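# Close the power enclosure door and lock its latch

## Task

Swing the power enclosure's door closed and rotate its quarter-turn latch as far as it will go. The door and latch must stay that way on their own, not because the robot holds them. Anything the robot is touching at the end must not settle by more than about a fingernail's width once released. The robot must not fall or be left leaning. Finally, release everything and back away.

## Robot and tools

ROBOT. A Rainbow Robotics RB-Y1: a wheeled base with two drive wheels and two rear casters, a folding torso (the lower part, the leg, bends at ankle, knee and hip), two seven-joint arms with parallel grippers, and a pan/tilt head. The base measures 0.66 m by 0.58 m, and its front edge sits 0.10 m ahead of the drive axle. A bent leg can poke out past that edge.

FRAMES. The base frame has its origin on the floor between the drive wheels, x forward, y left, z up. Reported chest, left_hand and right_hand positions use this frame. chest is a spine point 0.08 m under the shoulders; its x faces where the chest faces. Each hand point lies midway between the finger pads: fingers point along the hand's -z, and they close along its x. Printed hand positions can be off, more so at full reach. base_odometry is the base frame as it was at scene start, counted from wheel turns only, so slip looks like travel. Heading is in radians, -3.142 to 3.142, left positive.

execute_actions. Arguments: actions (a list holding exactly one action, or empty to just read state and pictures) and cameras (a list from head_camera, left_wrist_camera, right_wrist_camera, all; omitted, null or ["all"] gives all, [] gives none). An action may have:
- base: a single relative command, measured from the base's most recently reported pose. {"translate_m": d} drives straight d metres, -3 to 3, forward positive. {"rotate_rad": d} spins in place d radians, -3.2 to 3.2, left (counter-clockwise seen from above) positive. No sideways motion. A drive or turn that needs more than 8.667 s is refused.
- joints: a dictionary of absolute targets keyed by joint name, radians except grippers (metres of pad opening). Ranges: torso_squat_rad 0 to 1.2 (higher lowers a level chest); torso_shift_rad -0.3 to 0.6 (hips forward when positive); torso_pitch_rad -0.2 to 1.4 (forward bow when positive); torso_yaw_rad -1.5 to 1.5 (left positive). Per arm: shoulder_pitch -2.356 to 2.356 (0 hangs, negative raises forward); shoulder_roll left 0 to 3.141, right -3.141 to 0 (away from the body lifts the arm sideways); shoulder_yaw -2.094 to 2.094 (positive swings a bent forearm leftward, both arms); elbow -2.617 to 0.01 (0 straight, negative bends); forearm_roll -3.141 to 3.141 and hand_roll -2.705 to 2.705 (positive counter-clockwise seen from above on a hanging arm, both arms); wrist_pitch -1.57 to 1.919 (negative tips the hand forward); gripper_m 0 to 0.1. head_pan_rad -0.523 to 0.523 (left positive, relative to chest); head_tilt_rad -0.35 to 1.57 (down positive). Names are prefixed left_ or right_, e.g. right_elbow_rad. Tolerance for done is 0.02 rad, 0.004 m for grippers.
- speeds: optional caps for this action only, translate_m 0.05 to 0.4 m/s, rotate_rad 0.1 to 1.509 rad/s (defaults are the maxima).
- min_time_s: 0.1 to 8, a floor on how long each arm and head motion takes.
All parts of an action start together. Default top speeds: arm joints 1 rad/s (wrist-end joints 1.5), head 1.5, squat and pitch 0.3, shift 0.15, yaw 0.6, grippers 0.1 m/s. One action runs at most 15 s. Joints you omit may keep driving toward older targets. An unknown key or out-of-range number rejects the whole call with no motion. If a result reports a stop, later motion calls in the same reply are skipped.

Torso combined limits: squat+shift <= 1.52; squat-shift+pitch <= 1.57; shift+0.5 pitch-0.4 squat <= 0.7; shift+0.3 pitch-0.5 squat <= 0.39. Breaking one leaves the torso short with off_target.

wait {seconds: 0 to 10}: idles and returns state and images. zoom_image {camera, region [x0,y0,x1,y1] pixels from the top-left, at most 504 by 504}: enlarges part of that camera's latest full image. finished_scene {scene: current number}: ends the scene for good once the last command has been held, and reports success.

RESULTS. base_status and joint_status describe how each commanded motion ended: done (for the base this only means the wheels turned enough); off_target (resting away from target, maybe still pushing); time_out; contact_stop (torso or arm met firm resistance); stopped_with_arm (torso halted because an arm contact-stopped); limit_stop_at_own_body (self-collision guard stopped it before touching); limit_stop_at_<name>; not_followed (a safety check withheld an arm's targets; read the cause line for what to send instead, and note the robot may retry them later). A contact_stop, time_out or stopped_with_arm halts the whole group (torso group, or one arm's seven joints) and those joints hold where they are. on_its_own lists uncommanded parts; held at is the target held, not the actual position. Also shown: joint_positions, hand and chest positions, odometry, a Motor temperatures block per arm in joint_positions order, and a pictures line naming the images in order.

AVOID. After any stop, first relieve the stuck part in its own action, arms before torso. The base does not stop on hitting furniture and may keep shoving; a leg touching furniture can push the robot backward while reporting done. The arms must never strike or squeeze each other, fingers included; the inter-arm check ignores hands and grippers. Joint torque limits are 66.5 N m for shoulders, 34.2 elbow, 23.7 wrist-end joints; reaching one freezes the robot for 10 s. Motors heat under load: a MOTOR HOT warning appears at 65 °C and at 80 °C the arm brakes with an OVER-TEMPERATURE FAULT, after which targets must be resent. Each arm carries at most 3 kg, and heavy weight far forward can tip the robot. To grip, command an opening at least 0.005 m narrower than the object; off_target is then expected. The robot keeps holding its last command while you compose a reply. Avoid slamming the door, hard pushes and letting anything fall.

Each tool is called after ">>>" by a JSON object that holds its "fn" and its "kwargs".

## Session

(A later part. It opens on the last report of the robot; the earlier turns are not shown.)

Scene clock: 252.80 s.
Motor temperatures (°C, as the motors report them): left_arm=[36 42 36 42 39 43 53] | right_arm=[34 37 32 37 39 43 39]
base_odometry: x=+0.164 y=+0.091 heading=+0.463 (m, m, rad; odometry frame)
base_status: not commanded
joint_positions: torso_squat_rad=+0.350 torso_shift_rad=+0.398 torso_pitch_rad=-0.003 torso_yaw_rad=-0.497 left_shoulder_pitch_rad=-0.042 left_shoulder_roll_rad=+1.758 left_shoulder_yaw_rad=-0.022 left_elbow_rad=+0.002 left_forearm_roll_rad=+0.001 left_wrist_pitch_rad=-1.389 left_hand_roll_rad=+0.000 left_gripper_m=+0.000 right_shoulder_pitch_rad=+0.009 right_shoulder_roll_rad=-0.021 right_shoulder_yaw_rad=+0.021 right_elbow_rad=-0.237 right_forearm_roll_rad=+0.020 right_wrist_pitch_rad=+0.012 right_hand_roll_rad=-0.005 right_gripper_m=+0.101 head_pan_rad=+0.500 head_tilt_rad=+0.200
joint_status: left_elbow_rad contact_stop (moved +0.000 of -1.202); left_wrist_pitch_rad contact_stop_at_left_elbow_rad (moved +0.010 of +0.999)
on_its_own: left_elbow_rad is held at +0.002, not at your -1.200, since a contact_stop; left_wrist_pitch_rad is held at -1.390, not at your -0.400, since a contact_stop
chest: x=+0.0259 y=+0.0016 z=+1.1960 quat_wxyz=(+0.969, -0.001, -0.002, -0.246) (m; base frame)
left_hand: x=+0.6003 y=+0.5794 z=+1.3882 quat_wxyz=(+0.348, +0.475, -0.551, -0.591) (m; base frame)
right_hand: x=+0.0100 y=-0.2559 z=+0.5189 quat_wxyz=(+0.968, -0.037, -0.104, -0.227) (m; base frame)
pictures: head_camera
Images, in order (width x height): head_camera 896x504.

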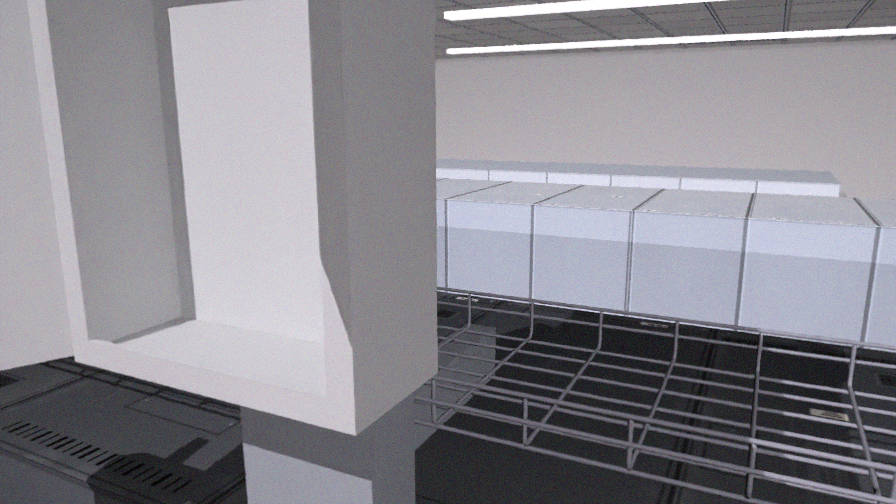

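>>> {"fn": "execute_actions", "kwargs": {"actions": [{"base": {"translate_m": -0.2}, "speeds": {"translate_m": 0.1}}], "cameras": ["head_camera"]}}

Scene clock: 256.47 s.
Motor temperatures (°C, as the motors report them): left_arm=[36 42 36 42 39 43 52] | right_arm=[34 37 32 37 39 43 39]
base_odometry: x=-0.015 y=+0.001 heading=+0.462 (m, m, rad; odometry frame)
base_status: done
joint_positions: torso_squat_rad=+0.350 torso_shift_rad=+0.400 torso_pitch_rad=+0.000 torso_yaw_rad=-0.500 left_shoulder_pitch_rad=-0.043 left_shoulder_roll_rad=+1.758 left_shoulder_yaw_rad=-0.021 left_elbow_rad=+0.002 left_forearm_roll_rad=+0.001 left_wrist_pitch_rad=-1.390 left_hand_roll_rad=+0.000 left_gripper_m=+0.000 right_shoulder_pitch_rad=+0.009 right_shoulder_roll_rad=-0.021 right_shoulder_yaw_rad=+0.021 right_elbow_rad=-0.237 right_forearm_roll_rad=+0.020 right_wrist_pitch_rad=+0.012 right_hand_roll_rad=-0.005 right_gripper_m=+0.101 head_pan_rad=+0.500 head_tilt_rad=+0.200
joint_status: not commanded
on_its_own: left_elbow_rad is held at +0.002, not at your -1.200, since a contact_stop; left_wrist_pitch_rad is held at -1.390, not at your -0.400, since a contact_stop
chest: x=+0.0279 y=-0.0001 z=+1.1957 quat_wxyz=(+0.969, +0.000, +0.000, -0.247) (m; base frame)
left_hand: x=+0.6045 y=+0.5751 z=+1.3875 quat_wxyz=(+0.347, +0.473, -0.551, -0.593) (m; base frame)
right_hand: x=+0.0091 y=-0.2557 z=+0.5180 quat_wxyz=(+0.967, -0.036, -0.102, -0.229) (m; base frame)
pictures: head_camera
Images, in order (width x height): head_camera 896x504.

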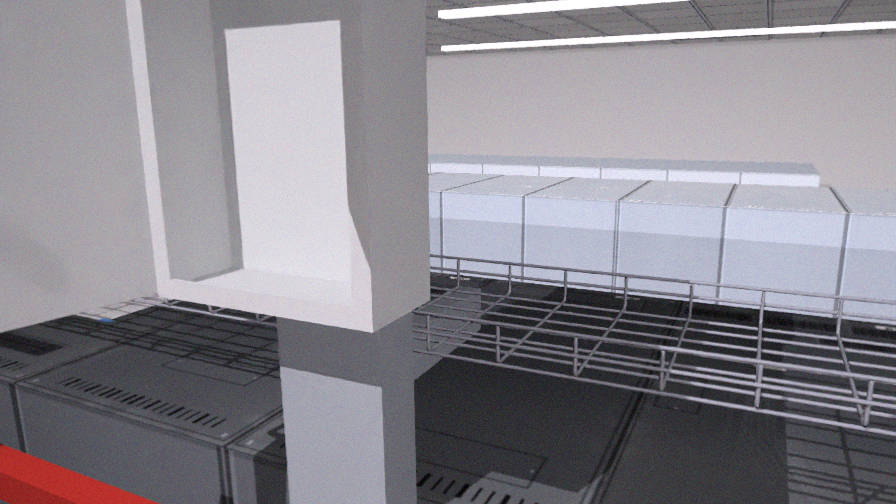

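Door moved. Now sweep with elbow.

>>> {"fn": "execute_actions", "kwargs": {"actions": [{"joints": {"left_elbow_rad": -1.2, "left_wrist_pitch_rad": -0.4}, "min_time_s": 3}], "cameras": ["head_camera"]}}

Scene clock: 258.90 s.
Motor temperatures (°C, as the motors report them): left_arm=[36 42 36 41 38 43 52] | right_arm=[34 37 32 37 39 43 39]
base_odometry: x=-0.015 y=+0.001 heading=+0.465 (m, m, rad; odometry frame)
base_status: not commanded
joint_positions: torso_squat_rad=+0.350 torso_shift_rad=+0.398 torso_pitch_rad=-0.003 torso_yaw_rad=-0.498 left_shoulder_pitch_rad=-0.038 left_shoulder_roll_rad=+1.756 left_shoulder_yaw_rad=-0.022 left_elbow_rad=-0.252 left_forearm_roll_rad=+0.001 left_wrist_pitch_rad=-1.132 left_hand_roll_rad=+0.000 left_gripper_m=+0.000 right_shoulder_pitch_rad=+0.009 right_shoulder_roll_rad=-0.021 right_shoulder_yaw_rad=+0.021 right_elbow_rad=-0.237 right_forearm_roll_rad=+0.020 right_wrist_pitch_rad=+0.012 right_hand_roll_rad=-0.005 right_gripper_m=+0.101 head_pan_rad=+0.500 head_tilt_rad=+0.200
joint_status: left_elbow_rad contact_stop (moved -0.254 of -1.202); left_wrist_pitch_rad contact_stop_at_left_elbow_rad (moved +0.258 of +0.990)
on_its_own: left_elbow_rad is held at -0.258, not at your -1.200, since a contact_stop; left_wrist_pitch_rad is held at -1.132, not at your -0.400, since a contact_stop
chest: x=+0.0260 y=+0.0010 z=+1.1960 quat_wxyz=(+0.969, +0.000, -0.002, -0.246) (m; base frame)
left_hand: x=+0.6579 y=+0.5476 z=+1.3877 quat_wxyz=(+0.350, +0.475, -0.549, -0.592) (m; base frame)
right_hand: x=+0.0098 y=-0.2559 z=+0.5187 quat_wxyz=(+0.968, -0.037, -0.104, -0.228) (m; base frame)
pictures: head_camera
Images, in order (width x height): head_camera 896x504.

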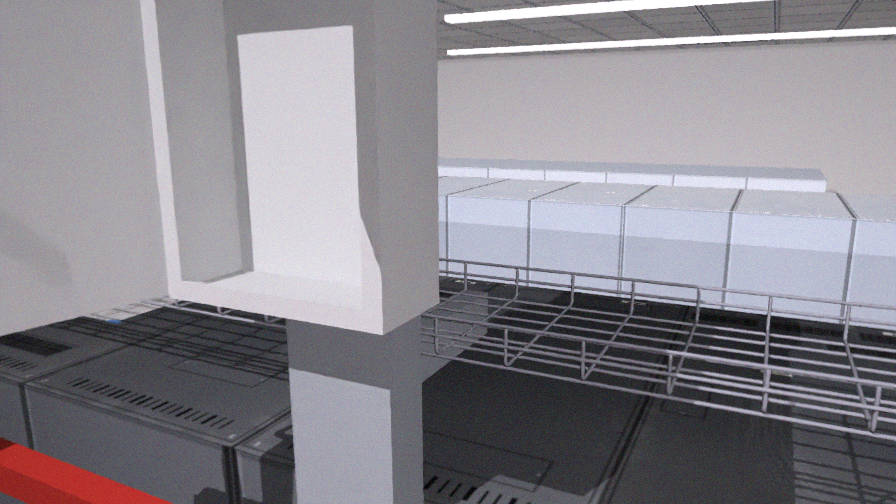

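>>> {"fn": "execute_actions", "kwargs": {"actions": [{"joints": {"left_elbow_rad": 0.0, "left_wrist_pitch_rad": -1.4}}], "cameras": []}}

>>> {"fn": "execute_actions", "kwargs": {"actions": [{"joints": {"torso_shift_rad": -0.1}}], "cameras": ["head_camera"]}}

Scene clock: 262.23 s.
Motor temperatures (°C, as the motors report them): left_arm=[36 42 36 42 38 43 52] | right_arm=[34 37 32 37 39 43 39]
base_odometry: x=-0.015 y=+0.001 heading=+0.463 (m, m, rad; odometry frame)
base_status: not commanded
joint_positions: torso_squat_rad=+0.350 torso_shift_rad=+0.400 torso_pitch_rad=+0.000 torso_yaw_rad=-0.500 left_shoulder_pitch_rad=-0.040 left_shoulder_roll_rad=+1.757 left_shoulder_yaw_rad=-0.022 left_elbow_rad=+0.000 left_forearm_roll_rad=+0.001 left_wrist_pitch_rad=-1.400 left_hand_roll_rad=+0.000 left_gripper_m=+0.000 right_shoulder_pitch_rad=+0.009 right_shoulder_roll_rad=-0.021 right_shoulder_yaw_rad=+0.021 right_elbow_rad=-0.237 right_forearm_roll_rad=+0.020 right_wrist_pitch_rad=+0.012 right_hand_roll_rad=-0.005 right_gripper_m=+0.101 head_pan_rad=+0.500 head_tilt_rad=+0.200
joint_status: all done
chest: x=+0.0280 y=-0.0002 z=+1.1957 quat_wxyz=(+0.969, +0.000, +0.000, -0.247) (m; base frame)
left_hand: x=+0.6041 y=+0.5728 z=+1.3857 quat_wxyz=(+0.345, +0.469, -0.551, -0.597) (m; base frame)
right_hand: x=+0.0092 y=-0.2557 z=+0.5179 quat_wxyz=(+0.967, -0.036, -0.102, -0.229) (m; base frame)
pictures: none
No camera images: the call's "cameras" was empty. Leave "cameras" out to get every camera's image.

Scene clock: 266.33 s.
Motor temperatures (°C, as the motors report them): left_arm=[36 42 36 41 38 43 52] | right_arm=[34 37 32 37 39 43 39]
base_odometry: x=-0.015 y=+0.001 heading=+0.463 (m, m, rad; odometry frame)
base_status: not commanded
joint_positions: torso_squat_rad=+0.350 torso_shift_rad=-0.100 torso_pitch_rad=+0.000 torso_yaw_rad=-0.500 left_shoulder_pitch_rad=-0.040 left_shoulder_roll_rad=+1.757 left_shoulder_yaw_rad=-0.022 left_elbow_rad=+0.000 left_forearm_roll_rad=+0.001 left_wrist_pitch_rad=-1.400 left_hand_roll_rad=+0.000 left_gripper_m=+0.000 right_shoulder_pitch_rad=+0.009 right_shoulder_roll_rad=-0.021 right_shoulder_yaw_rad=+0.021 right_elbow_rad=-0.237 right_forearm_roll_rad=+0.020 right_wrist_pitch_rad=+0.012 right_hand_roll_rad=-0.005 right_gripper_m=+0.101 head_pan_rad=+0.500 head_tilt_rad=+0.200
joint_status: all done
chest: x=-0.2938 y=-0.0002 z=+1.2443 quat_wxyz=(+0.969, +0.000, +0.000, -0.247) (m; base frame)
left_hand: x=+0.2823 y=+0.5728 z=+1.4343 quat_wxyz=(+0.345, +0.469, -0.551, -0.597) (m; base frame)
right_hand: x=-0.3126 y=-0.2557 z=+0.5665 quat_wxyz=(+0.967, -0.036, -0.102, -0.229) (m; base frame)
pictures: head_camera
Images, in order (width x height): head_camera 896x504.

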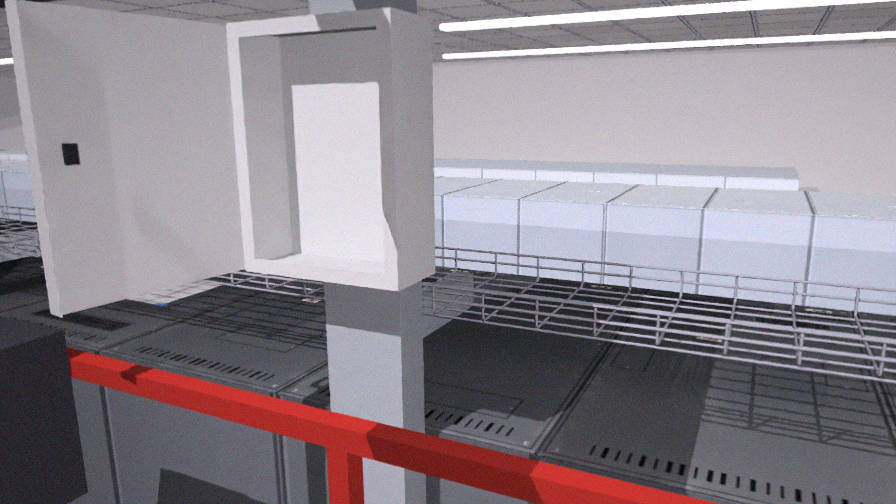

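>>> {"fn": "execute_actions", "kwargs": {"actions": [{"base": {"translate_m": 0.19}, "joints": {"torso_shift_rad": 0.4}}], "cameras": ["left_wrist_camera"]}}

>>> {"fn": "execute_actions", "kwargs": {"actions": [{"base": {"translate_m": -0.19}, "joints": {"torso_shift_rad": 0.2, "left_wrist_pitch_rad": -1.57}, "speeds": {"translate_m": 0.1}}], "cameras": ["head_camera"]}}

Scene clock: 274.53 s.
Motor temperatures (°C, as the motors report them): left_arm=[36 42 36 40 38 42 51] | right_arm=[34 37 32 37 39 43 39]
base_odometry: x=+0.155 y=+0.086 heading=+0.464 (m, m, rad; odometry frame)
base_status: done
joint_positions: torso_squat_rad=+0.350 torso_shift_rad=+0.400 torso_pitch_rad=+0.000 torso_yaw_rad=-0.500 left_shoulder_pitch_rad=-0.040 left_shoulder_roll_rad=+1.757 left_shoulder_yaw_rad=-0.022 left_elbow_rad=+0.000 left_forearm_roll_rad=+0.001 left_wrist_pitch_rad=-1.400 left_hand_roll_rad=+0.000 left_gripper_m=+0.000 right_shoulder_pitch_rad=+0.009 right_shoulder_roll_rad=-0.021 right_shoulder_yaw_rad=+0.021 right_elbow_rad=-0.237 right_forearm_roll_rad=+0.020 right_wrist_pitch_rad=+0.012 right_hand_roll_rad=-0.005 right_gripper_m=+0.101 head_pan_rad=+0.500 head_tilt_rad=+0.200
joint_status: all done
chest: x=+0.0281 y=-0.0002 z=+1.1957 quat_wxyz=(+0.969, +0.000, +0.000, -0.247) (m; base frame)
left_hand: x=+0.6043 y=+0.5728 z=+1.3855 quat_wxyz=(+0.345, +0.469, -0.551, -0.597) (m; base frame)
right_hand: x=+0.0092 y=-0.2558 z=+0.5179 quat_wxyz=(+0.967, -0.036, -0.102, -0.229) (m; base frame)
pictures: left_wrist_camera
Images, in order (width x height): left_wrist_camera 644x364.

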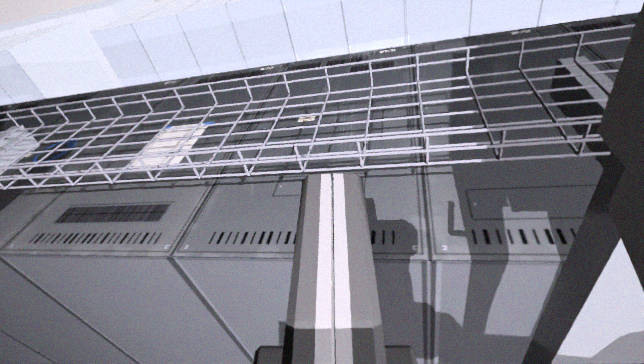

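Scene clock: 277.10 s.
Motor temperatures (°C, as the motors report them): left_arm=[36 42 36 40 37 42 51] | right_arm=[34 37 32 37 39 43 39]
base_odometry: x=-0.015 y=+0.001 heading=+0.466 (m, m, rad; odometry frame)
base_status: done
joint_positions: torso_squat_rad=+0.350 torso_shift_rad=+0.200 torso_pitch_rad=+0.000 torso_yaw_rad=-0.500 left_shoulder_pitch_rad=-0.040 left_shoulder_roll_rad=+1.757 left_shoulder_yaw_rad=-0.022 left_elbow_rad=+0.000 left_forearm_roll_rad=+0.001 left_wrist_pitch_rad=-1.570 left_hand_roll_rad=+0.000 left_gripper_m=+0.000 right_shoulder_pitch_rad=+0.009 right_shoulder_roll_rad=-0.020 right_shoulder_yaw_rad=+0.021 right_elbow_rad=-0.237 right_forearm_roll_rad=+0.020 right_wrist_pitch_rad=+0.012 right_hand_roll_rad=-0.005 right_gripper_m=+0.101 head_pan_rad=+0.500 head_tilt_rad=+0.200
joint_status: all done
chest: x=-0.0975 y=-0.0001 z=+1.2345 quat_wxyz=(+0.969, +0.000, +0.000, -0.247) (m; base frame)
left_hand: x=+0.4629 y=+0.5377 z=+1.4173 quat_wxyz=(+0.297, +0.417, -0.579, -0.635) (m; base frame)
right_hand: x=-0.1163 y=-0.2557 z=+0.5567 quat_wxyz=(+0.967, -0.036, -0.102, -0.229) (m; base frame)
pictures: head_camera
Images, in order (width x height): head_camera 896x504.

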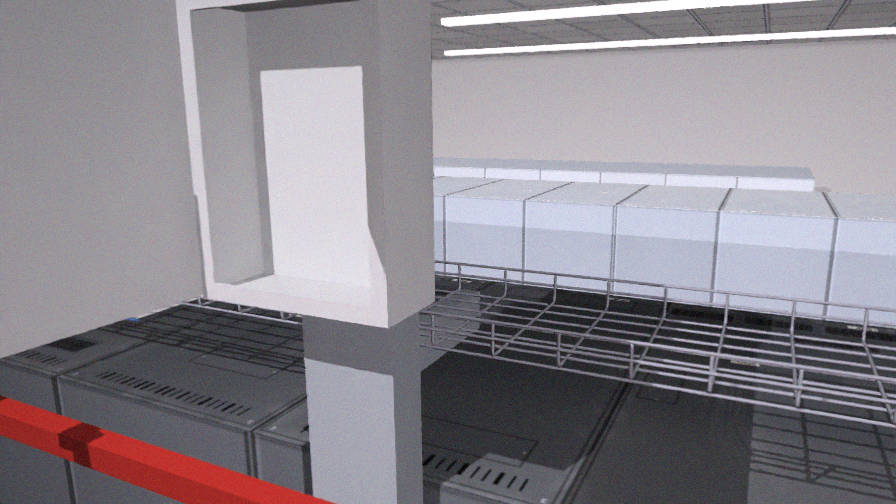

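>>> {"fn": "execute_actions", "kwargs": {"actions": [{"joints": {"left_elbow_rad": -1.3, "left_wrist_pitch_rad": -1.0}, "min_time_s": 3}], "cameras": ["head_camera"]}}

Scene clock: 281.43 s.
Motor temperatures (°C, as the motors report them): left_arm=[36 42 36 40 37 42 51] | right_arm=[34 37 32 37 39 43 39]
base_odometry: x=-0.015 y=+0.001 heading=+0.466 (m, m, rad; odometry frame)
base_status: not commanded
joint_positions: torso_squat_rad=+0.350 torso_shift_rad=+0.200 torso_pitch_rad=+0.000 torso_yaw_rad=-0.500 left_shoulder_pitch_rad=-0.040 left_shoulder_roll_rad=+1.757 left_shoulder_yaw_rad=-0.022 left_elbow_rad=-1.300 left_forearm_roll_rad=+0.001 left_wrist_pitch_rad=-1.000 left_hand_roll_rad=+0.000 left_gripper_m=+0.000 right_shoulder_pitch_rad=+0.009 right_shoulder_roll_rad=-0.020 right_shoulder_yaw_rad=+0.021 right_elbow_rad=-0.237 right_forearm_roll_rad=+0.020 right_wrist_pitch_rad=+0.012 right_hand_roll_rad=-0.005 right_gripper_m=+0.101 head_pan_rad=+0.500 head_tilt_rad=+0.200
joint_status: all done
chest: x=-0.0975 y=-0.0001 z=+1.2345 quat_wxyz=(+0.969, +0.000, +0.000, -0.247) (m; base frame)
left_hand: x=+0.4984 y=+0.1673 z=+1.3629 quat_wxyz=(+0.071, +0.162, -0.647, -0.742) (m; base frame)
right_hand: x=-0.1163 y=-0.2557 z=+0.5567 quat_wxyz=(+0.967, -0.036, -0.102, -0.229) (m; base frame)
pictures: head_camera
Images, in order (width x height): head_camera 896x504.

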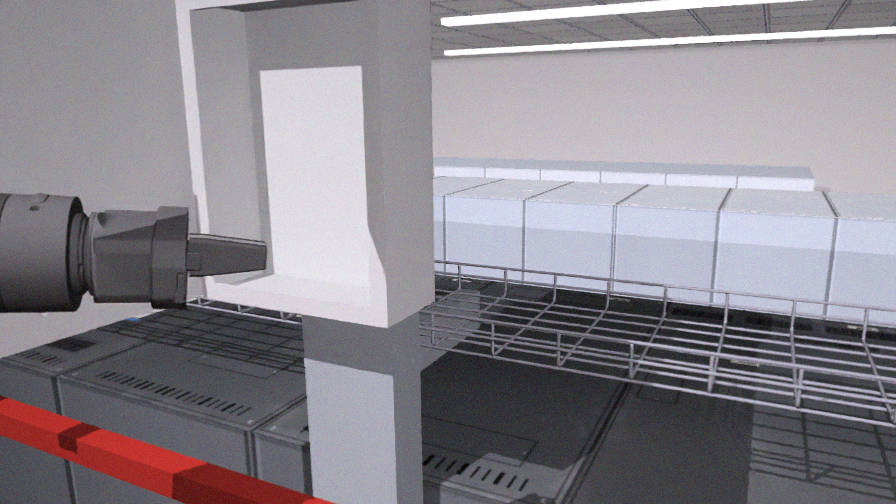

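>>> {"fn": "execute_actions", "kwargs": {"actions": [{"joints": {"left_elbow_rad": 0.0, "left_wrist_pitch_rad": -1.4}}], "cameras": []}}

>>> {"fn": "execute_actions", "kwargs": {"actions": [{"joints": {"torso_shift_rad": 0.4}, "base": {"translate_m": 0.08}}], "cameras": []}}

>>> {"fn": "execute_actions", "kwargs": {"actions": [{"joints": {"left_elbow_rad": -1.3, "left_wrist_pitch_rad": -1.0}, "min_time_s": 3}], "cameras": ["head_camera"]}}

Scene clock: 285.73 s.
Motor temperatures (°C, as the motors report them): left_arm=[36 42 36 40 37 42 51] | right_arm=[34 37 32 37 39 43 39]
base_odometry: x=-0.015 y=+0.001 heading=+0.466 (m, m, rad; odometry frame)
base_status: not commanded
joint_positions: torso_squat_rad=+0.350 torso_shift_rad=+0.200 torso_pitch_rad=+0.000 torso_yaw_rad=-0.500 left_shoulder_pitch_rad=-0.040 left_shoulder_roll_rad=+1.757 left_shoulder_yaw_rad=-0.022 left_elbow_rad=+0.000 left_forearm_roll_rad=+0.001 left_wrist_pitch_rad=-1.400 left_hand_roll_rad=+0.000 left_gripper_m=+0.000 right_shoulder_pitch_rad=+0.009 right_shoulder_roll_rad=-0.020 right_shoulder_yaw_rad=+0.021 right_elbow_rad=-0.237 right_forearm_roll_rad=+0.020 right_wrist_pitch_rad=+0.012 right_hand_roll_rad=-0.005 right_gripper_m=+0.101 head_pan_rad=+0.500 head_tilt_rad=+0.200
joint_status: all done
chest: x=-0.0975 y=-0.0001 z=+1.2345 quat_wxyz=(+0.969, +0.000, +0.000, -0.247) (m; base frame)
left_hand: x=+0.4786 y=+0.5728 z=+1.4244 quat_wxyz=(+0.345, +0.469, -0.551, -0.597) (m; base frame)
right_hand: x=-0.1163 y=-0.2557 z=+0.5567 quat_wxyz=(+0.967, -0.036, -0.102, -0.229) (m; base frame)
pictures: none
No camera images: the call's "cameras" was empty. Leave "cameras" out to get every camera's image.

Scene clock: 287.90 s.
Motor temperatures (°C, as the motors report them): left_arm=[36 42 36 40 37 42 51] | right_arm=[34 37 32 37 39 43 39]
base_odometry: x=+0.057 y=+0.037 heading=+0.465 (m, m, rad; odometry frame)
base_status: done
joint_positions: torso_squat_rad=+0.350 torso_shift_rad=+0.400 torso_pitch_rad=+0.000 torso_yaw_rad=-0.500 left_shoulder_pitch_rad=-0.040 left_shoulder_roll_rad=+1.757 left_shoulder_yaw_rad=-0.022 left_elbow_rad=+0.000 left_forearm_roll_rad=+0.001 left_wrist_pitch_rad=-1.400 left_hand_roll_rad=+0.000 left_gripper_m=+0.000 right_shoulder_pitch_rad=+0.009 right_shoulder_roll_rad=-0.021 right_shoulder_yaw_rad=+0.021 right_elbow_rad=-0.237 right_forearm_roll_rad=+0.020 right_wrist_pitch_rad=+0.012 right_hand_roll_rad=-0.005 right_gripper_m=+0.101 head_pan_rad=+0.500 head_tilt_rad=+0.200
joint_status: all done
chest: x=+0.0281 y=-0.0001 z=+1.1957 quat_wxyz=(+0.969, +0.000, +0.000, -0.247) (m; base frame)
left_hand: x=+0.6043 y=+0.5728 z=+1.3854 quat_wxyz=(+0.345, +0.469, -0.551, -0.597) (m; base frame)
right_hand: x=+0.0092 y=-0.2557 z=+0.5179 quat_wxyz=(+0.967, -0.036, -0.102, -0.229) (m; base frame)
pictures: none
No camera images: the call's "cameras" was empty. Leave "cameras" out to get every camera's image.

Scene clock: 291.20 s.
Motor temperatures (°C, as the motors report them): left_arm=[36 42 36 40 37 42 51] | right_arm=[34 37 32 37 39 43 39]
base_odometry: x=+0.057 y=+0.037 heading=+0.465 (m, m, rad; odometry frame)
base_status: not commanded
joint_positions: torso_squat_rad=+0.350 torso_shift_rad=+0.400 torso_pitch_rad=+0.000 torso_yaw_rad=-0.500 left_shoulder_pitch_rad=-0.040 left_shoulder_roll_rad=+1.757 left_shoulder_yaw_rad=-0.022 left_elbow_rad=-1.300 left_forearm_roll_rad=+0.001 left_wrist_pitch_rad=-1.000 left_hand_roll_rad=+0.000 left_gripper_m=+0.000 right_shoulder_pitch_rad=+0.009 right_shoulder_roll_rad=-0.021 right_shoulder_yaw_rad=+0.021 right_elbow_rad=-0.237 right_forearm_roll_rad=+0.020 right_wrist_pitch_rad=+0.012 right_hand_roll_rad=-0.005 right_gripper_m=+0.101 head_pan_rad=+0.500 head_tilt_rad=+0.200
joint_status: all done
chest: x=+0.0278 y=+0.0000 z=+1.1957 quat_wxyz=(+0.969, +0.000, +0.000, -0.247) (m; base frame)
left_hand: x=+0.6236 y=+0.1676 z=+1.3241 quat_wxyz=(+0.071, +0.162, -0.647, -0.742) (m; base frame)
right_hand: x=+0.0092 y=-0.2557 z=+0.5180 quat_wxyz=(+0.967, -0.036, -0.102, -0.229) (m; base frame)
pictures: head_camera
Images, in order (width x height): head_camera 896x504.

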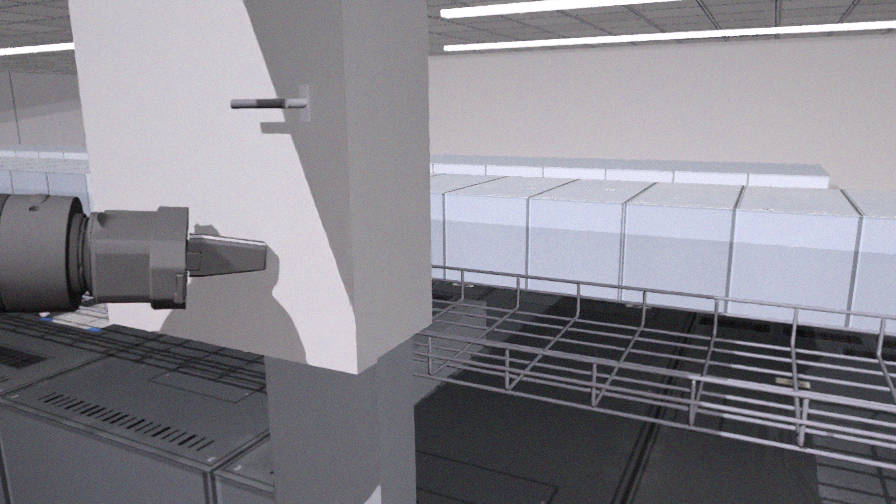

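>>> {"fn": "execute_actions", "kwargs": {"actions": [{"joints": {"left_elbow_rad": -0.9}}], "cameras": []}}

>>> {"fn": "execute_actions", "kwargs": {"actions": [{"joints": {"left_shoulder_roll_rad": 2.1}}], "cameras": []}}

>>> {"fn": "execute_actions", "kwargs": {"actions": [{"joints": {"left_elbow_rad": -1.3, "head_tilt_rad": 0.0}}], "cameras": ["head_camera"]}}

Scene clock: 295.03 s.
Motor temperatures (°C, as the motors report them): left_arm=[36 42 36 39 37 42 51] | right_arm=[34 37 32 37 39 43 39]
base_odometry: x=+0.057 y=+0.037 heading=+0.465 (m, m, rad; odometry frame)
base_status: not commanded
joint_positions: torso_squat_rad=+0.350 torso_shift_rad=+0.400 torso_pitch_rad=+0.000 torso_yaw_rad=-0.500 left_shoulder_pitch_rad=-0.040 left_shoulder_roll_rad=+1.757 left_shoulder_yaw_rad=-0.022 left_elbow_rad=-0.900 left_forearm_roll_rad=+0.001 left_wrist_pitch_rad=-1.000 left_hand_roll_rad=+0.000 left_gripper_m=+0.000 right_shoulder_pitch_rad=+0.009 right_shoulder_roll_rad=-0.021 right_shoulder_yaw_rad=+0.021 right_elbow_rad=-0.237 right_forearm_roll_rad=+0.020 right_wrist_pitch_rad=+0.012 right_hand_roll_rad=-0.005 right_gripper_m=+0.101 head_pan_rad=+0.500 head_tilt_rad=+0.200
joint_status: all done
chest: x=+0.0279 y=-0.0001 z=+1.1957 quat_wxyz=(+0.969, +0.000, +0.000, -0.247) (m; base frame)
left_hand: x=+0.6925 y=+0.3136 z=+1.3544 quat_wxyz=(+0.198, +0.307, -0.620, -0.695) (m; base frame)
right_hand: x=+0.0092 y=-0.2557 z=+0.5180 quat_wxyz=(+0.967, -0.036, -0.102, -0.229) (m; base frame)
pictures: none
No camera images: the call's "cameras" was empty. Leave "cameras" out to get every camera's image.

Scene clock: 296.30 s.
Motor temperatures (°C, as the motors report them): left_arm=[36 42 36 39 37 42 50] | right_arm=[34 37 32 37 39 43 39]
base_odometry: x=+0.057 y=+0.037 heading=+0.465 (m, m, rad; odometry frame)
base_status: not commanded
joint_positions: torso_squat_rad=+0.350 torso_shift_rad=+0.400 torso_pitch_rad=+0.000 torso_yaw_rad=-0.500 left_shoulder_pitch_rad=-0.040 left_shoulder_roll_rad=+2.100 left_shoulder_yaw_rad=-0.022 left_elbow_rad=-0.900 left_forearm_roll_rad=+0.001 left_wrist_pitch_rad=-1.000 left_hand_roll_rad=+0.000 left_gripper_m=+0.000 right_shoulder_pitch_rad=+0.009 right_shoulder_roll_rad=-0.021 right_shoulder_yaw_rad=+0.021 right_elbow_rad=-0.237 right_forearm_roll_rad=+0.020 right_wrist_pitch_rad=+0.012 right_hand_roll_rad=-0.005 right_gripper_m=+0.101 head_pan_rad=+0.500 head_tilt_rad=+0.200
joint_status: all done
chest: x=+0.0280 y=-0.0001 z=+1.1957 quat_wxyz=(+0.969, +0.000, +0.000, -0.247) (m; base frame)
left_hand: x=+0.6673 y=+0.2782 z=+1.4787 quat_wxyz=(+0.102, +0.394, -0.522, -0.750) (m; base frame)
right_hand: x=+0.0092 y=-0.2557 z=+0.5179 quat_wxyz=(+0.967, -0.036, -0.102, -0.229) (m; base frame)
pictures: none
No camera images: the call's "cameras" was empty. Leave "cameras" out to get every camera's image.

Scene clock: 297.33 s.
Motor temperatures (°C, as the motors report them): left_arm=[36 42 36 39 37 42 50] | right_arm=[34 37 32 37 39 43 39]
base_odometry: x=+0.057 y=+0.037 heading=+0.465 (m, m, rad; odometry frame)
base_status: not commanded
joint_positions: torso_squat_rad=+0.350 torso_shift_rad=+0.400 torso_pitch_rad=+0.000 torso_yaw_rad=-0.500 left_shoulder_pitch_rad=-0.041 left_shoulder_roll_rad=+2.100 left_shoulder_yaw_rad=-0.022 left_elbow_rad=-1.300 left_forearm_roll_rad=+0.001 left_wrist_pitch_rad=-1.000 left_hand_roll_rad=+0.000 left_gripper_m=+0.000 right_shoulder_pitch_rad=+0.009 right_shoulder_roll_rad=-0.021 right_shoulder_yaw_rad=+0.021 right_elbow_rad=-0.237 right_forearm_roll_rad=+0.020 right_wrist_pitch_rad=+0.012 right_hand_roll_rad=-0.005 right_gripper_m=+0.101 head_pan_rad=+0.500 head_tilt_rad=+0.000
joint_status: all done
chest: x=+0.0279 y=-0.0001 z=+1.1957 quat_wxyz=(+0.969, +0.000, +0.000, -0.247) (m; base frame)
left_hand: x=+0.6098 y=+0.1483 z=+1.3961 quat_wxyz=(-0.003, +0.237, -0.532, -0.813) (m; base frame)
right_hand: x=+0.0092 y=-0.2558 z=+0.5180 quat_wxyz=(+0.967, -0.036, -0.102, -0.229) (m; base frame)
pictures: head_camera
Images, in order (width x height): head_camera 896x504.

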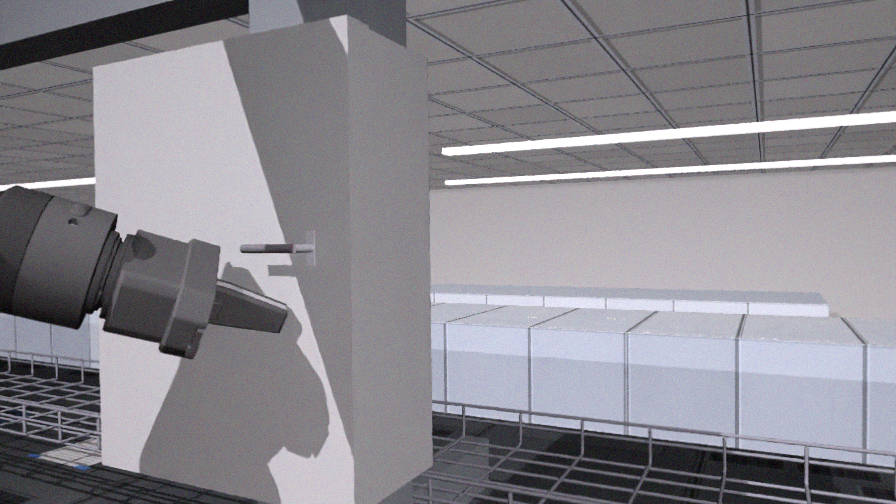

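>>> {"fn": "execute_actions", "kwargs": {"actions": [{"joints": {"torso_squat_rad": 0.1}}], "cameras": ["head_camera"]}}

Scene clock: 309.50 s.
Motor temperatures (°C, as the motors report them): left_arm=[36 42 36 40 38 45 50] | right_arm=[34 37 32 37 39 43 39]
TORQUE FAULT: left_wrist_pitch_rad reached its load limit. The robot stopped for 10 seconds, dropped its targets and accepts commands again. The stop added 9.5 s to the call and to motion_time.
base_odometry: x=+0.056 y=+0.037 heading=+0.465 (m, m, rad; odometry frame)
base_status: not commanded
joint_positions: torso_squat_rad=+0.134 torso_shift_rad=+0.396 torso_pitch_rad=-0.006 torso_yaw_rad=-0.497 left_shoulder_pitch_rad=-0.037 left_shoulder_roll_rad=+2.099 left_shoulder_yaw_rad=-0.027 left_elbow_rad=-1.307 left_forearm_roll_rad=-0.001 left_wrist_pitch_rad=-1.007 left_hand_roll_rad=+0.000 left_gripper_m=-0.001 right_shoulder_pitch_rad=+0.009 right_shoulder_roll_rad=-0.021 right_shoulder_yaw_rad=+0.021 right_elbow_rad=-0.237 right_forearm_roll_rad=+0.020 right_wrist_pitch_rad=+0.012 right_hand_roll_rad=-0.005 right_gripper_m=+0.101 head_pan_rad=+0.500 head_tilt_rad=+0.000
joint_status: torso_squat_rad torque_fault (moved -0.216 of -0.250)
on_its_own: torso_squat_rad is held at +0.134, not at your +0.100, since a torque_fault
chest: x=+0.0379 y=+0.0006 z=+1.2299 quat_wxyz=(+0.969, +0.000, -0.003, -0.246) (m; base frame)
left_hand: x=+0.6166 y=+0.1502 z=+1.4271 quat_wxyz=(-0.004, +0.233, -0.530, -0.816) (m; base frame)
right_hand: x=+0.0239 y=-0.2559 z=+0.5523 quat_wxyz=(+0.967, -0.036, -0.105, -0.227) (m; base frame)
pictures: head_camera
Images, in order (width x height): head_camera 896x504.

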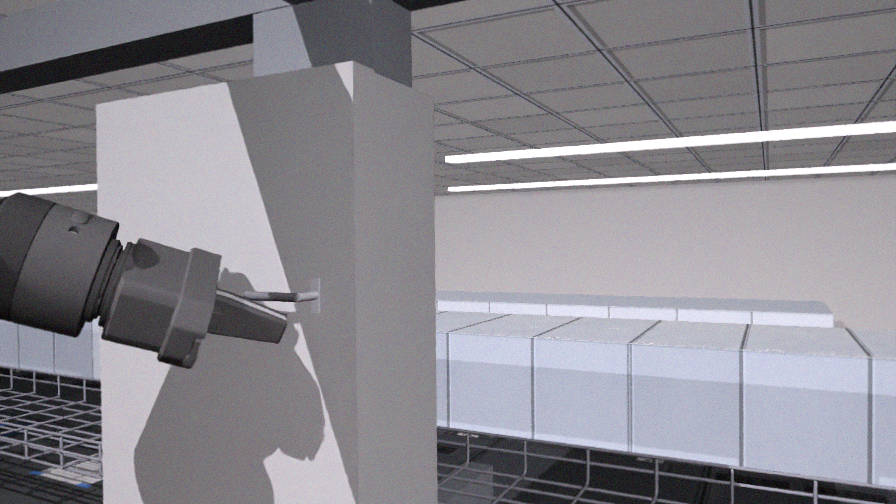

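>>> {"fn": "execute_actions", "kwargs": {"actions": [{"joints": {"left_shoulder_roll_rad": 2.0}}], "cameras": []}}

>>> {"fn": "execute_actions", "kwargs": {"actions": [{"joints": {"left_elbow_rad": -0.8}}], "cameras": []}}

>>> {"fn": "execute_actions", "kwargs": {"actions": [{"joints": {"left_shoulder_roll_rad": 2.4}}], "cameras": []}}

>>> {"fn": "execute_actions", "kwargs": {"actions": [{"joints": {"left_elbow_rad": -1.3}}], "cameras": ["head_camera"]}}

Scene clock: 313.20 s.
Motor temperatures (°C, as the motors report them): left_arm=[36 42 36 40 38 46 50] | right_arm=[34 37 32 37 39 43 39]
base_odometry: x=+0.057 y=+0.037 heading=+0.465 (m, m, rad; odometry frame)
base_status: not commanded
joint_positions: torso_squat_rad=+0.134 torso_shift_rad=+0.396 torso_pitch_rad=-0.007 torso_yaw_rad=-0.497 left_shoulder_pitch_rad=-0.040 left_shoulder_roll_rad=+2.001 left_shoulder_yaw_rad=-0.023 left_elbow_rad=-1.305 left_forearm_roll_rad=+0.000 left_wrist_pitch_rad=-1.006 left_hand_roll_rad=+0.000 left_gripper_m=-0.001 right_shoulder_pitch_rad=+0.009 right_shoulder_roll_rad=-0.021 right_shoulder_yaw_rad=+0.021 right_elbow_rad=-0.237 right_forearm_roll_rad=+0.020 right_wrist_pitch_rad=+0.012 right_hand_roll_rad=-0.005 right_gripper_m=+0.101 head_pan_rad=+0.500 head_tilt_rad=+0.000
joint_status: all done
on_its_own: torso_squat_rad is held at +0.134, not at your +0.100, since a torque_fault
chest: x=+0.0372 y=+0.0003 z=+1.2300 quat_wxyz=(+0.969, +0.001, -0.004, -0.246) (m; base frame)
left_hand: x=+0.6204 y=+0.1564 z=+1.4125 quat_wxyz=(+0.015, +0.215, -0.566, -0.795) (m; base frame)
right_hand: x=+0.0240 y=-0.2558 z=+0.5523 quat_wxyz=(+0.967, -0.036, -0.106, -0.228) (m; base frame)
pictures: none
No camera images: the call's "cameras" was empty. Leave "cameras" out to get every camera's image.

Scene clock: 323.47 s.
Motor temperatures (°C, as the motors report them): left_arm=[36 42 36 40 37 50 50] | right_arm=[34 37 32 37 39 43 39]
TORQUE FAULT: left_wrist_pitch_rad reached its load limit. The robot stopped for 10 seconds, dropped its targets and accepts commands again. The stop added 9.3 s to the call and to motion_time.
base_odometry: x=+0.056 y=+0.037 heading=+0.465 (m, m, rad; odometry frame)
base_status: not commanded
joint_positions: torso_squat_rad=+0.134 torso_shift_rad=+0.395 torso_pitch_rad=-0.009 torso_yaw_rad=-0.497 left_shoulder_pitch_rad=-0.041 left_shoulder_roll_rad=+2.001 left_shoulder_yaw_rad=-0.023 left_elbow_rad=-1.222 left_forearm_roll_rad=+0.000 left_wrist_pitch_rad=-1.013 left_hand_roll_rad=+0.000 left_gripper_m=-0.001 right_shoulder_pitch_rad=+0.009 right_shoulder_roll_rad=-0.020 right_shoulder_yaw_rad=+0.021 right_elbow_rad=-0.237 right_forearm_roll_rad=+0.020 right_wrist_pitch_rad=+0.012 right_hand_roll_rad=-0.005 right_gripper_m=+0.101 head_pan_rad=+0.500 head_tilt_rad=+0.000
joint_status: left_elbow_rad torque_fault (moved +0.083 of +0.505)
on_its_own: torso_squat_rad is held at +0.134, not at your +0.100, since a torque_fault; left_elbow_rad is held at -1.220, not at your -0.800, since a torque_fault
chest: x=+0.0362 y=+0.0006 z=+1.2302 quat_wxyz=(+0.969, +0.001, -0.004, -0.246) (m; base frame)
left_hand: x=+0.6353 y=+0.1821 z=+1.4278 quat_wxyz=(+0.036, +0.246, -0.566, -0.786) (m; base frame)
right_hand: x=+0.0242 y=-0.2558 z=+0.5526 quat_wxyz=(+0.967, -0.036, -0.107, -0.227) (m; base frame)
pictures: none
No camera images: the call's "cameras" was empty. Leave "cameras" out to get every camera's image.

not run: a stop came earlier in this reply.

not run: a stop came earlier in this reply.

>>> {"fn": "execute_actions", "kwargs": {"actions": [{"base": {"translate_m": -0.08}}], "cameras": []}}

>>> {"fn": "execute_actions", "kwargs": {"actions": [{"joints": {"left_shoulder_roll_rad": 2.4, "left_elbow_rad": -1.3}}], "cameras": []}}

>>> {"fn": "execute_actions", "kwargs": {"actions": [{"base": {"translate_m": 0.07}}], "cameras": ["head_camera"]}}

Scene clock: 326.80 s.
Motor temperatures (°C, as the motors report them): left_arm=[36 42 36 40 37 51 50] | right_arm=[34 37 32 37 39 43 39]
base_odometry: x=-0.015 y=+0.001 heading=+0.466 (m, m, rad; odometry frame)
base_status: done
joint_positions: torso_squat_rad=+0.134 torso_shift_rad=+0.397 torso_pitch_rad=-0.005 torso_yaw_rad=-0.498 left_shoulder_pitch_rad=-0.040 left_shoulder_roll_rad=+2.001 left_shoulder_yaw_rad=-0.024 left_elbow_rad=-1.220 left_forearm_roll_rad=+0.000 left_wrist_pitch_rad=-1.009 left_hand_roll_rad=+0.000 left_gripper_m=+0.000 right_shoulder_pitch_rad=+0.009 right_shoulder_roll_rad=-0.020 right_shoulder_yaw_rad=+0.021 right_elbow_rad=-0.237 right_forearm_roll_rad=+0.020 right_wrist_pitch_rad=+0.012 right_hand_roll_rad=-0.005 right_gripper_m=+0.101 head_pan_rad=+0.500 head_tilt_rad=+0.000
joint_status: not commanded
on_its_own: torso_squat_rad is held at +0.134, not at your +0.100, since a torque_fault; left_elbow_rad is held at -1.220, not at your -0.800, since a torque_fault
chest: x=+0.0386 y=-0.0001 z=+1.2297 quat_wxyz=(+0.969, +0.001, -0.003, -0.246) (m; base frame)
left_hand: x=+0.6398 y=+0.1816 z=+1.4254 quat_wxyz=(+0.038, +0.246, -0.565, -0.787) (m; base frame)
right_hand: x=+0.0238 y=-0.2557 z=+0.5519 quat_wxyz=(+0.967, -0.036, -0.105, -0.228) (m; base frame)
pictures: none
No camera images: the call's "cameras" was empty. Leave "cameras" out to get every camera's image.

Scene clock: 328.13 s.
Motor temperatures (°C, as the motors report them): left_arm=[36 41 36 40 37 50 50] | right_arm=[34 37 32 37 39 43 39]
base_odometry: x=-0.015 y=+0.001 heading=+0.466 (m, m, rad; odometry frame)
base_status: not commanded
joint_positions: torso_squat_rad=+0.134 torso_shift_rad=+0.397 torso_pitch_rad=-0.005 torso_yaw_rad=-0.498 left_shoulder_pitch_rad=-0.040 left_shoulder_roll_rad=+2.400 left_shoulder_yaw_rad=-0.024 left_elbow_rad=-1.300 left_forearm_roll_rad=+0.000 left_wrist_pitch_rad=-1.009 left_hand_roll_rad=+0.000 left_gripper_m=+0.000 right_shoulder_pitch_rad=+0.009 right_shoulder_roll_rad=-0.021 right_shoulder_yaw_rad=+0.021 right_elbow_rad=-0.237 right_forearm_roll_rad=+0.020 right_wrist_pitch_rad=+0.012 right_hand_roll_rad=-0.005 right_gripper_m=+0.101 head_pan_rad=+0.500 head_tilt_rad=+0.000
joint_status: all done
on_its_own: torso_squat_rad is held at +0.134, not at your +0.100, since a torque_fault
chest: x=+0.0386 y=-0.0001 z=+1.2297 quat_wxyz=(+0.969, +0.001, -0.003, -0.246) (m; base frame)
left_hand: x=+0.5967 y=+0.1164 z=+1.4839 quat_wxyz=(-0.070, +0.295, -0.417, -0.857) (m; base frame)
right_hand: x=+0.0237 y=-0.2558 z=+0.5519 quat_wxyz=(+0.967, -0.036, -0.105, -0.228) (m; base frame)
pictures: none
No camera images: the call's "cameras" was empty. Leave "cameras" out to get every camera's image.

Scene clock: 329.67 s.
Motor temperatures (°C, as the motors report them): left_arm=[36 41 36 40 37 50 50] | right_arm=[34 37 32 37 39 43 39]
base_odometry: x=+0.048 y=+0.032 heading=+0.465 (m, m, rad; odometry frame)
base_status: done
joint_positions: torso_squat_rad=+0.134 torso_shift_rad=+0.397 torso_pitch_rad=-0.005 torso_yaw_rad=-0.498 left_shoulder_pitch_rad=-0.040 left_shoulder_roll_rad=+2.400 left_shoulder_yaw_rad=-0.024 left_elbow_rad=-1.300 left_forearm_roll_rad=+0.000 left_wrist_pitch_rad=-1.009 left_hand_roll_rad=+0.000 left_gripper_m=+0.000 right_shoulder_pitch_rad=+0.009 right_shoulder_roll_rad=-0.021 right_shoulder_yaw_rad=+0.021 right_elbow_rad=-0.237 right_forearm_roll_rad=+0.020 right_wrist_pitch_rad=+0.012 right_hand_roll_rad=-0.005 right_gripper_m=+0.101 head_pan_rad=+0.500 head_tilt_rad=+0.000
joint_status: not commanded
on_its_own: torso_squat_rad is held at +0.134, not at your +0.100, since a torque_fault
chest: x=+0.0386 y=-0.0001 z=+1.2297 quat_wxyz=(+0.969, +0.001, -0.003, -0.246) (m; base frame)
left_hand: x=+0.5968 y=+0.1165 z=+1.4838 quat_wxyz=(-0.070, +0.295, -0.417, -0.857) (m; base frame)
right_hand: x=+0.0238 y=-0.2558 z=+0.5519 quat_wxyz=(+0.967, -0.036, -0.105, -0.228) (m; base frame)
pictures: head_camera
Images, in order (width x height): head_camera 896x504.

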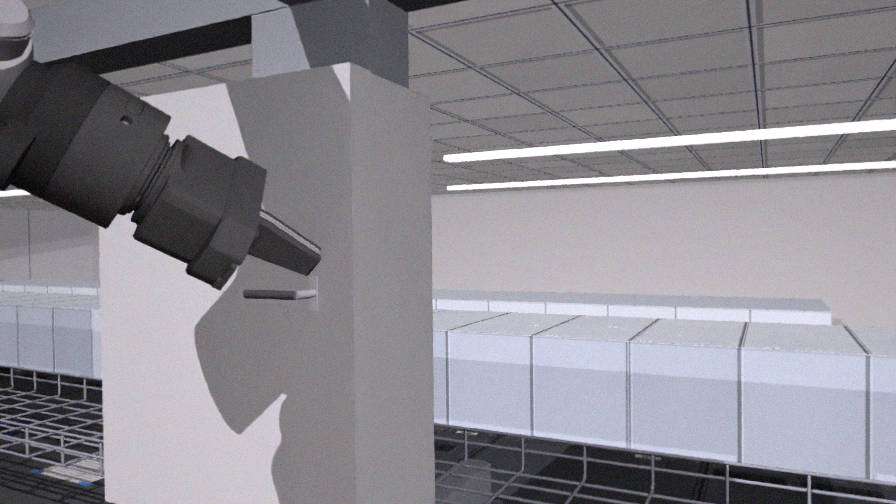

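>>> {"fn": "execute_actions", "kwargs": {"actions": [{"joints": {"left_shoulder_roll_rad": 2.0}, "min_time_s": 2.5}], "cameras": ["head_camera"]}}

Scene clock: 341.90 s.
Motor temperatures (°C, as the motors report them): left_arm=[36 41 36 39 39 48 50] | right_arm=[34 37 32 37 39 43 39]
TORQUE FAULT: left_forearm_roll_rad reached its load limit. The robot stopped for 10 seconds, dropped its targets and accepts commands again. The stop added 9.1 s to the call and to motion_time.
base_odometry: x=+0.048 y=+0.032 heading=+0.465 (m, m, rad; odometry frame)
base_status: not commanded
joint_positions: torso_squat_rad=+0.134 torso_shift_rad=+0.396 torso_pitch_rad=-0.008 torso_yaw_rad=-0.498 left_shoulder_pitch_rad=-0.058 left_shoulder_roll_rad=+2.162 left_shoulder_yaw_rad=-0.006 left_elbow_rad=-1.293 left_forearm_roll_rad=+0.007 left_wrist_pitch_rad=-1.006 left_hand_roll_rad=+0.000 left_gripper_m=-0.001 right_shoulder_pitch_rad=+0.009 right_shoulder_roll_rad=-0.020 right_shoulder_yaw_rad=+0.021 right_elbow_rad=-0.237 right_forearm_roll_rad=+0.020 right_wrist_pitch_rad=+0.012 right_hand_roll_rad=-0.005 right_gripper_m=+0.101 head_pan_rad=+0.500 head_tilt_rad=+0.000
joint_status: left_shoulder_roll_rad torque_fault (moved -0.238 of -0.400)
on_its_own: torso_squat_rad is held at +0.134, not at your +0.100, since a torque_fault; left_shoulder_roll_rad is held at +2.159, not at your +2.000, since a torque_fault
chest: x=+0.0371 y=-0.0005 z=+1.2300 quat_wxyz=(+0.969, +0.001, -0.004, -0.246) (m; base frame)
left_hand: x=+0.6087 y=+0.1391 z=+1.4614 quat_wxyz=(-0.028, +0.260, -0.519, -0.814) (m; base frame)
right_hand: x=+0.0240 y=-0.2557 z=+0.5520 quat_wxyz=(+0.967, -0.035, -0.106, -0.228) (m; base frame)
pictures: head_camera
Images, in order (width x height): head_camera 896x504.

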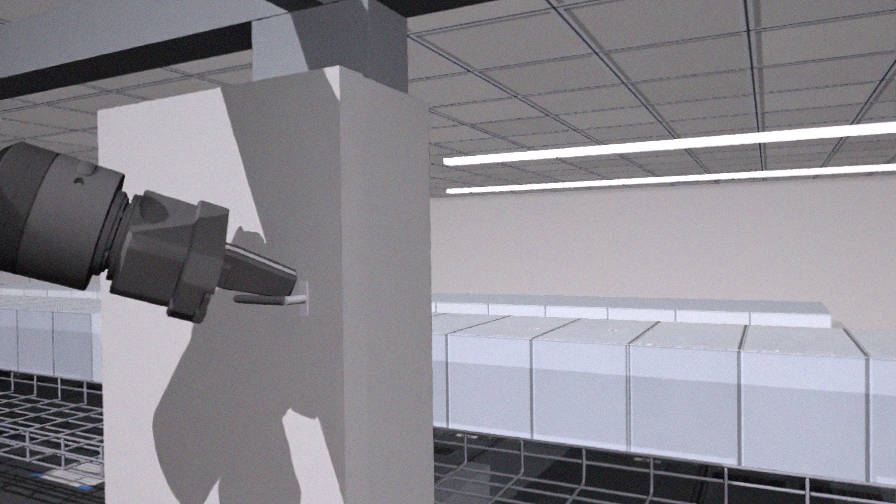

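>>> {"fn": "execute_actions", "kwargs": {"actions": [{"joints": {"left_shoulder_roll_rad": 2.35}}], "cameras": []}}

>>> {"fn": "execute_actions", "kwargs": {"actions": [{"joints": {"left_elbow_rad": -1.12}}], "cameras": []}}

>>> {"fn": "execute_actions", "kwargs": {"actions": [{"joints": {"left_shoulder_roll_rad": 1.95}, "min_time_s": 2.5}], "cameras": ["head_camera"]}}

Scene clock: 344.70 s.
Motor temperatures (°C, as the motors report them): left_arm=[36 41 36 39 39 47 50] | right_arm=[34 37 32 37 39 43 39]
base_odometry: x=+0.048 y=+0.032 heading=+0.465 (m, m, rad; odometry frame)
base_status: not commanded
joint_positions: torso_squat_rad=+0.134 torso_shift_rad=+0.397 torso_pitch_rad=-0.005 torso_yaw_rad=-0.498 left_shoulder_pitch_rad=-0.052 left_shoulder_roll_rad=+2.350 left_shoulder_yaw_rad=-0.012 left_elbow_rad=-1.295 left_forearm_roll_rad=+0.005 left_wrist_pitch_rad=-1.007 left_hand_roll_rad=+0.000 left_gripper_m=+0.000 right_shoulder_pitch_rad=+0.009 right_shoulder_roll_rad=-0.021 right_shoulder_yaw_rad=+0.021 right_elbow_rad=-0.237 right_forearm_roll_rad=+0.020 right_wrist_pitch_rad=+0.012 right_hand_roll_rad=-0.005 right_gripper_m=+0.101 head_pan_rad=+0.500 head_tilt_rad=+0.000
joint_status: all done
on_its_own: torso_squat_rad is held at +0.134, not at your +0.100, since a torque_fault
chest: x=+0.0385 y=-0.0002 z=+1.2297 quat_wxyz=(+0.969, +0.001, -0.003, -0.246) (m; base frame)
left_hand: x=+0.5976 y=+0.1192 z=+1.4867 quat_wxyz=(-0.065, +0.292, -0.444, -0.844) (m; base frame)
right_hand: x=+0.0238 y=-0.2558 z=+0.5519 quat_wxyz=(+0.967, -0.036, -0.105, -0.228) (m; base frame)
pictures: none
No camera images: the call's "cameras" was empty. Leave "cameras" out to get every camera's image.

Scene clock: 345.50 s.
Motor temperatures (°C, as the motors report them): left_arm=[36 41 36 39 39 47 50] | right_arm=[34 37 32 37 39 43 39]
base_odometry: x=+0.048 y=+0.032 heading=+0.465 (m, m, rad; odometry frame)
base_status: not commanded
joint_positions: torso_squat_rad=+0.134 torso_shift_rad=+0.397 torso_pitch_rad=-0.005 torso_yaw_rad=-0.498 left_shoulder_pitch_rad=-0.052 left_shoulder_roll_rad=+2.350 left_shoulder_yaw_rad=-0.012 left_elbow_rad=-1.120 left_forearm_roll_rad=+0.005 left_wrist_pitch_rad=-1.007 left_hand_roll_rad=+0.000 left_gripper_m=+0.000 right_shoulder_pitch_rad=+0.009 right_shoulder_roll_rad=-0.021 right_shoulder_yaw_rad=+0.021 right_elbow_rad=-0.237 right_forearm_roll_rad=+0.020 right_wrist_pitch_rad=+0.012 right_hand_roll_rad=-0.005 right_gripper_m=+0.101 head_pan_rad=+0.500 head_tilt_rad=+0.000
joint_status: all done
on_its_own: torso_squat_rad is held at +0.134, not at your +0.100, since a torque_fault
chest: x=+0.0386 y=-0.0002 z=+1.2297 quat_wxyz=(+0.969, +0.001, -0.003, -0.246) (m; base frame)
left_hand: x=+0.6234 y=+0.1637 z=+1.5377 quat_wxyz=(-0.026, +0.365, -0.448, -0.815) (m; base frame)
right_hand: x=+0.0238 y=-0.2558 z=+0.5519 quat_wxyz=(+0.967, -0.036, -0.105, -0.228) (m; base frame)
pictures: none
No camera images: the call's "cameras" was empty. Leave "cameras" out to get every camera's image.

Scene clock: 348.30 s.
Motor temperatures (°C, as the motors report them): left_arm=[36 41 36 39 39 47 50] | right_arm=[34 37 32 37 39 43 39]
base_odometry: x=+0.048 y=+0.032 heading=+0.466 (m, m, rad; odometry frame)
base_status: not commanded
joint_positions: torso_squat_rad=+0.134 torso_shift_rad=+0.396 torso_pitch_rad=-0.007 torso_yaw_rad=-0.498 left_shoulder_pitch_rad=-0.052 left_shoulder_roll_rad=+1.951 left_shoulder_yaw_rad=-0.011 left_elbow_rad=-1.120 left_forearm_roll_rad=+0.005 left_wrist_pitch_rad=-1.008 left_hand_roll_rad=+0.000 left_gripper_m=+0.000 right_shoulder_pitch_rad=+0.009 right_shoulder_roll_rad=-0.021 right_shoulder_yaw_rad=+0.021 right_elbow_rad=-0.237 right_forearm_roll_rad=+0.020 right_wrist_pitch_rad=+0.012 right_hand_roll_rad=-0.005 right_gripper_m=+0.101 head_pan_rad=+0.500 head_tilt_rad=+0.000
joint_status: all done
on_its_own: torso_squat_rad is held at +0.134, not at your +0.100, since a torque_fault
chest: x=+0.0378 y=-0.0001 z=+1.2299 quat_wxyz=(+0.969, +0.001, -0.003, -0.246) (m; base frame)
left_hand: x=+0.6575 y=+0.2157 z=+1.4411 quat_wxyz=(+0.072, +0.279, -0.587, -0.757) (m; base frame)
right_hand: x=+0.0239 y=-0.2558 z=+0.5521 quat_wxyz=(+0.967, -0.036, -0.105, -0.228) (m; base frame)
pictures: head_camera
Images, in order (width x height): head_camera 896x504.

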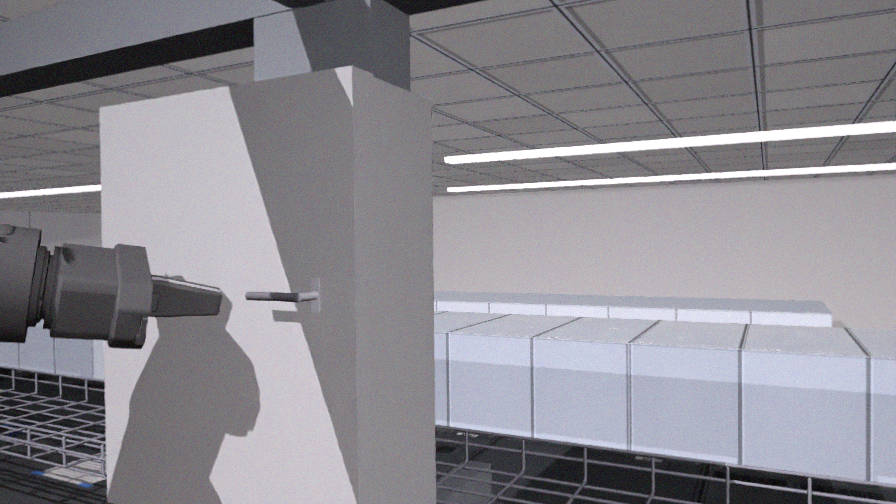

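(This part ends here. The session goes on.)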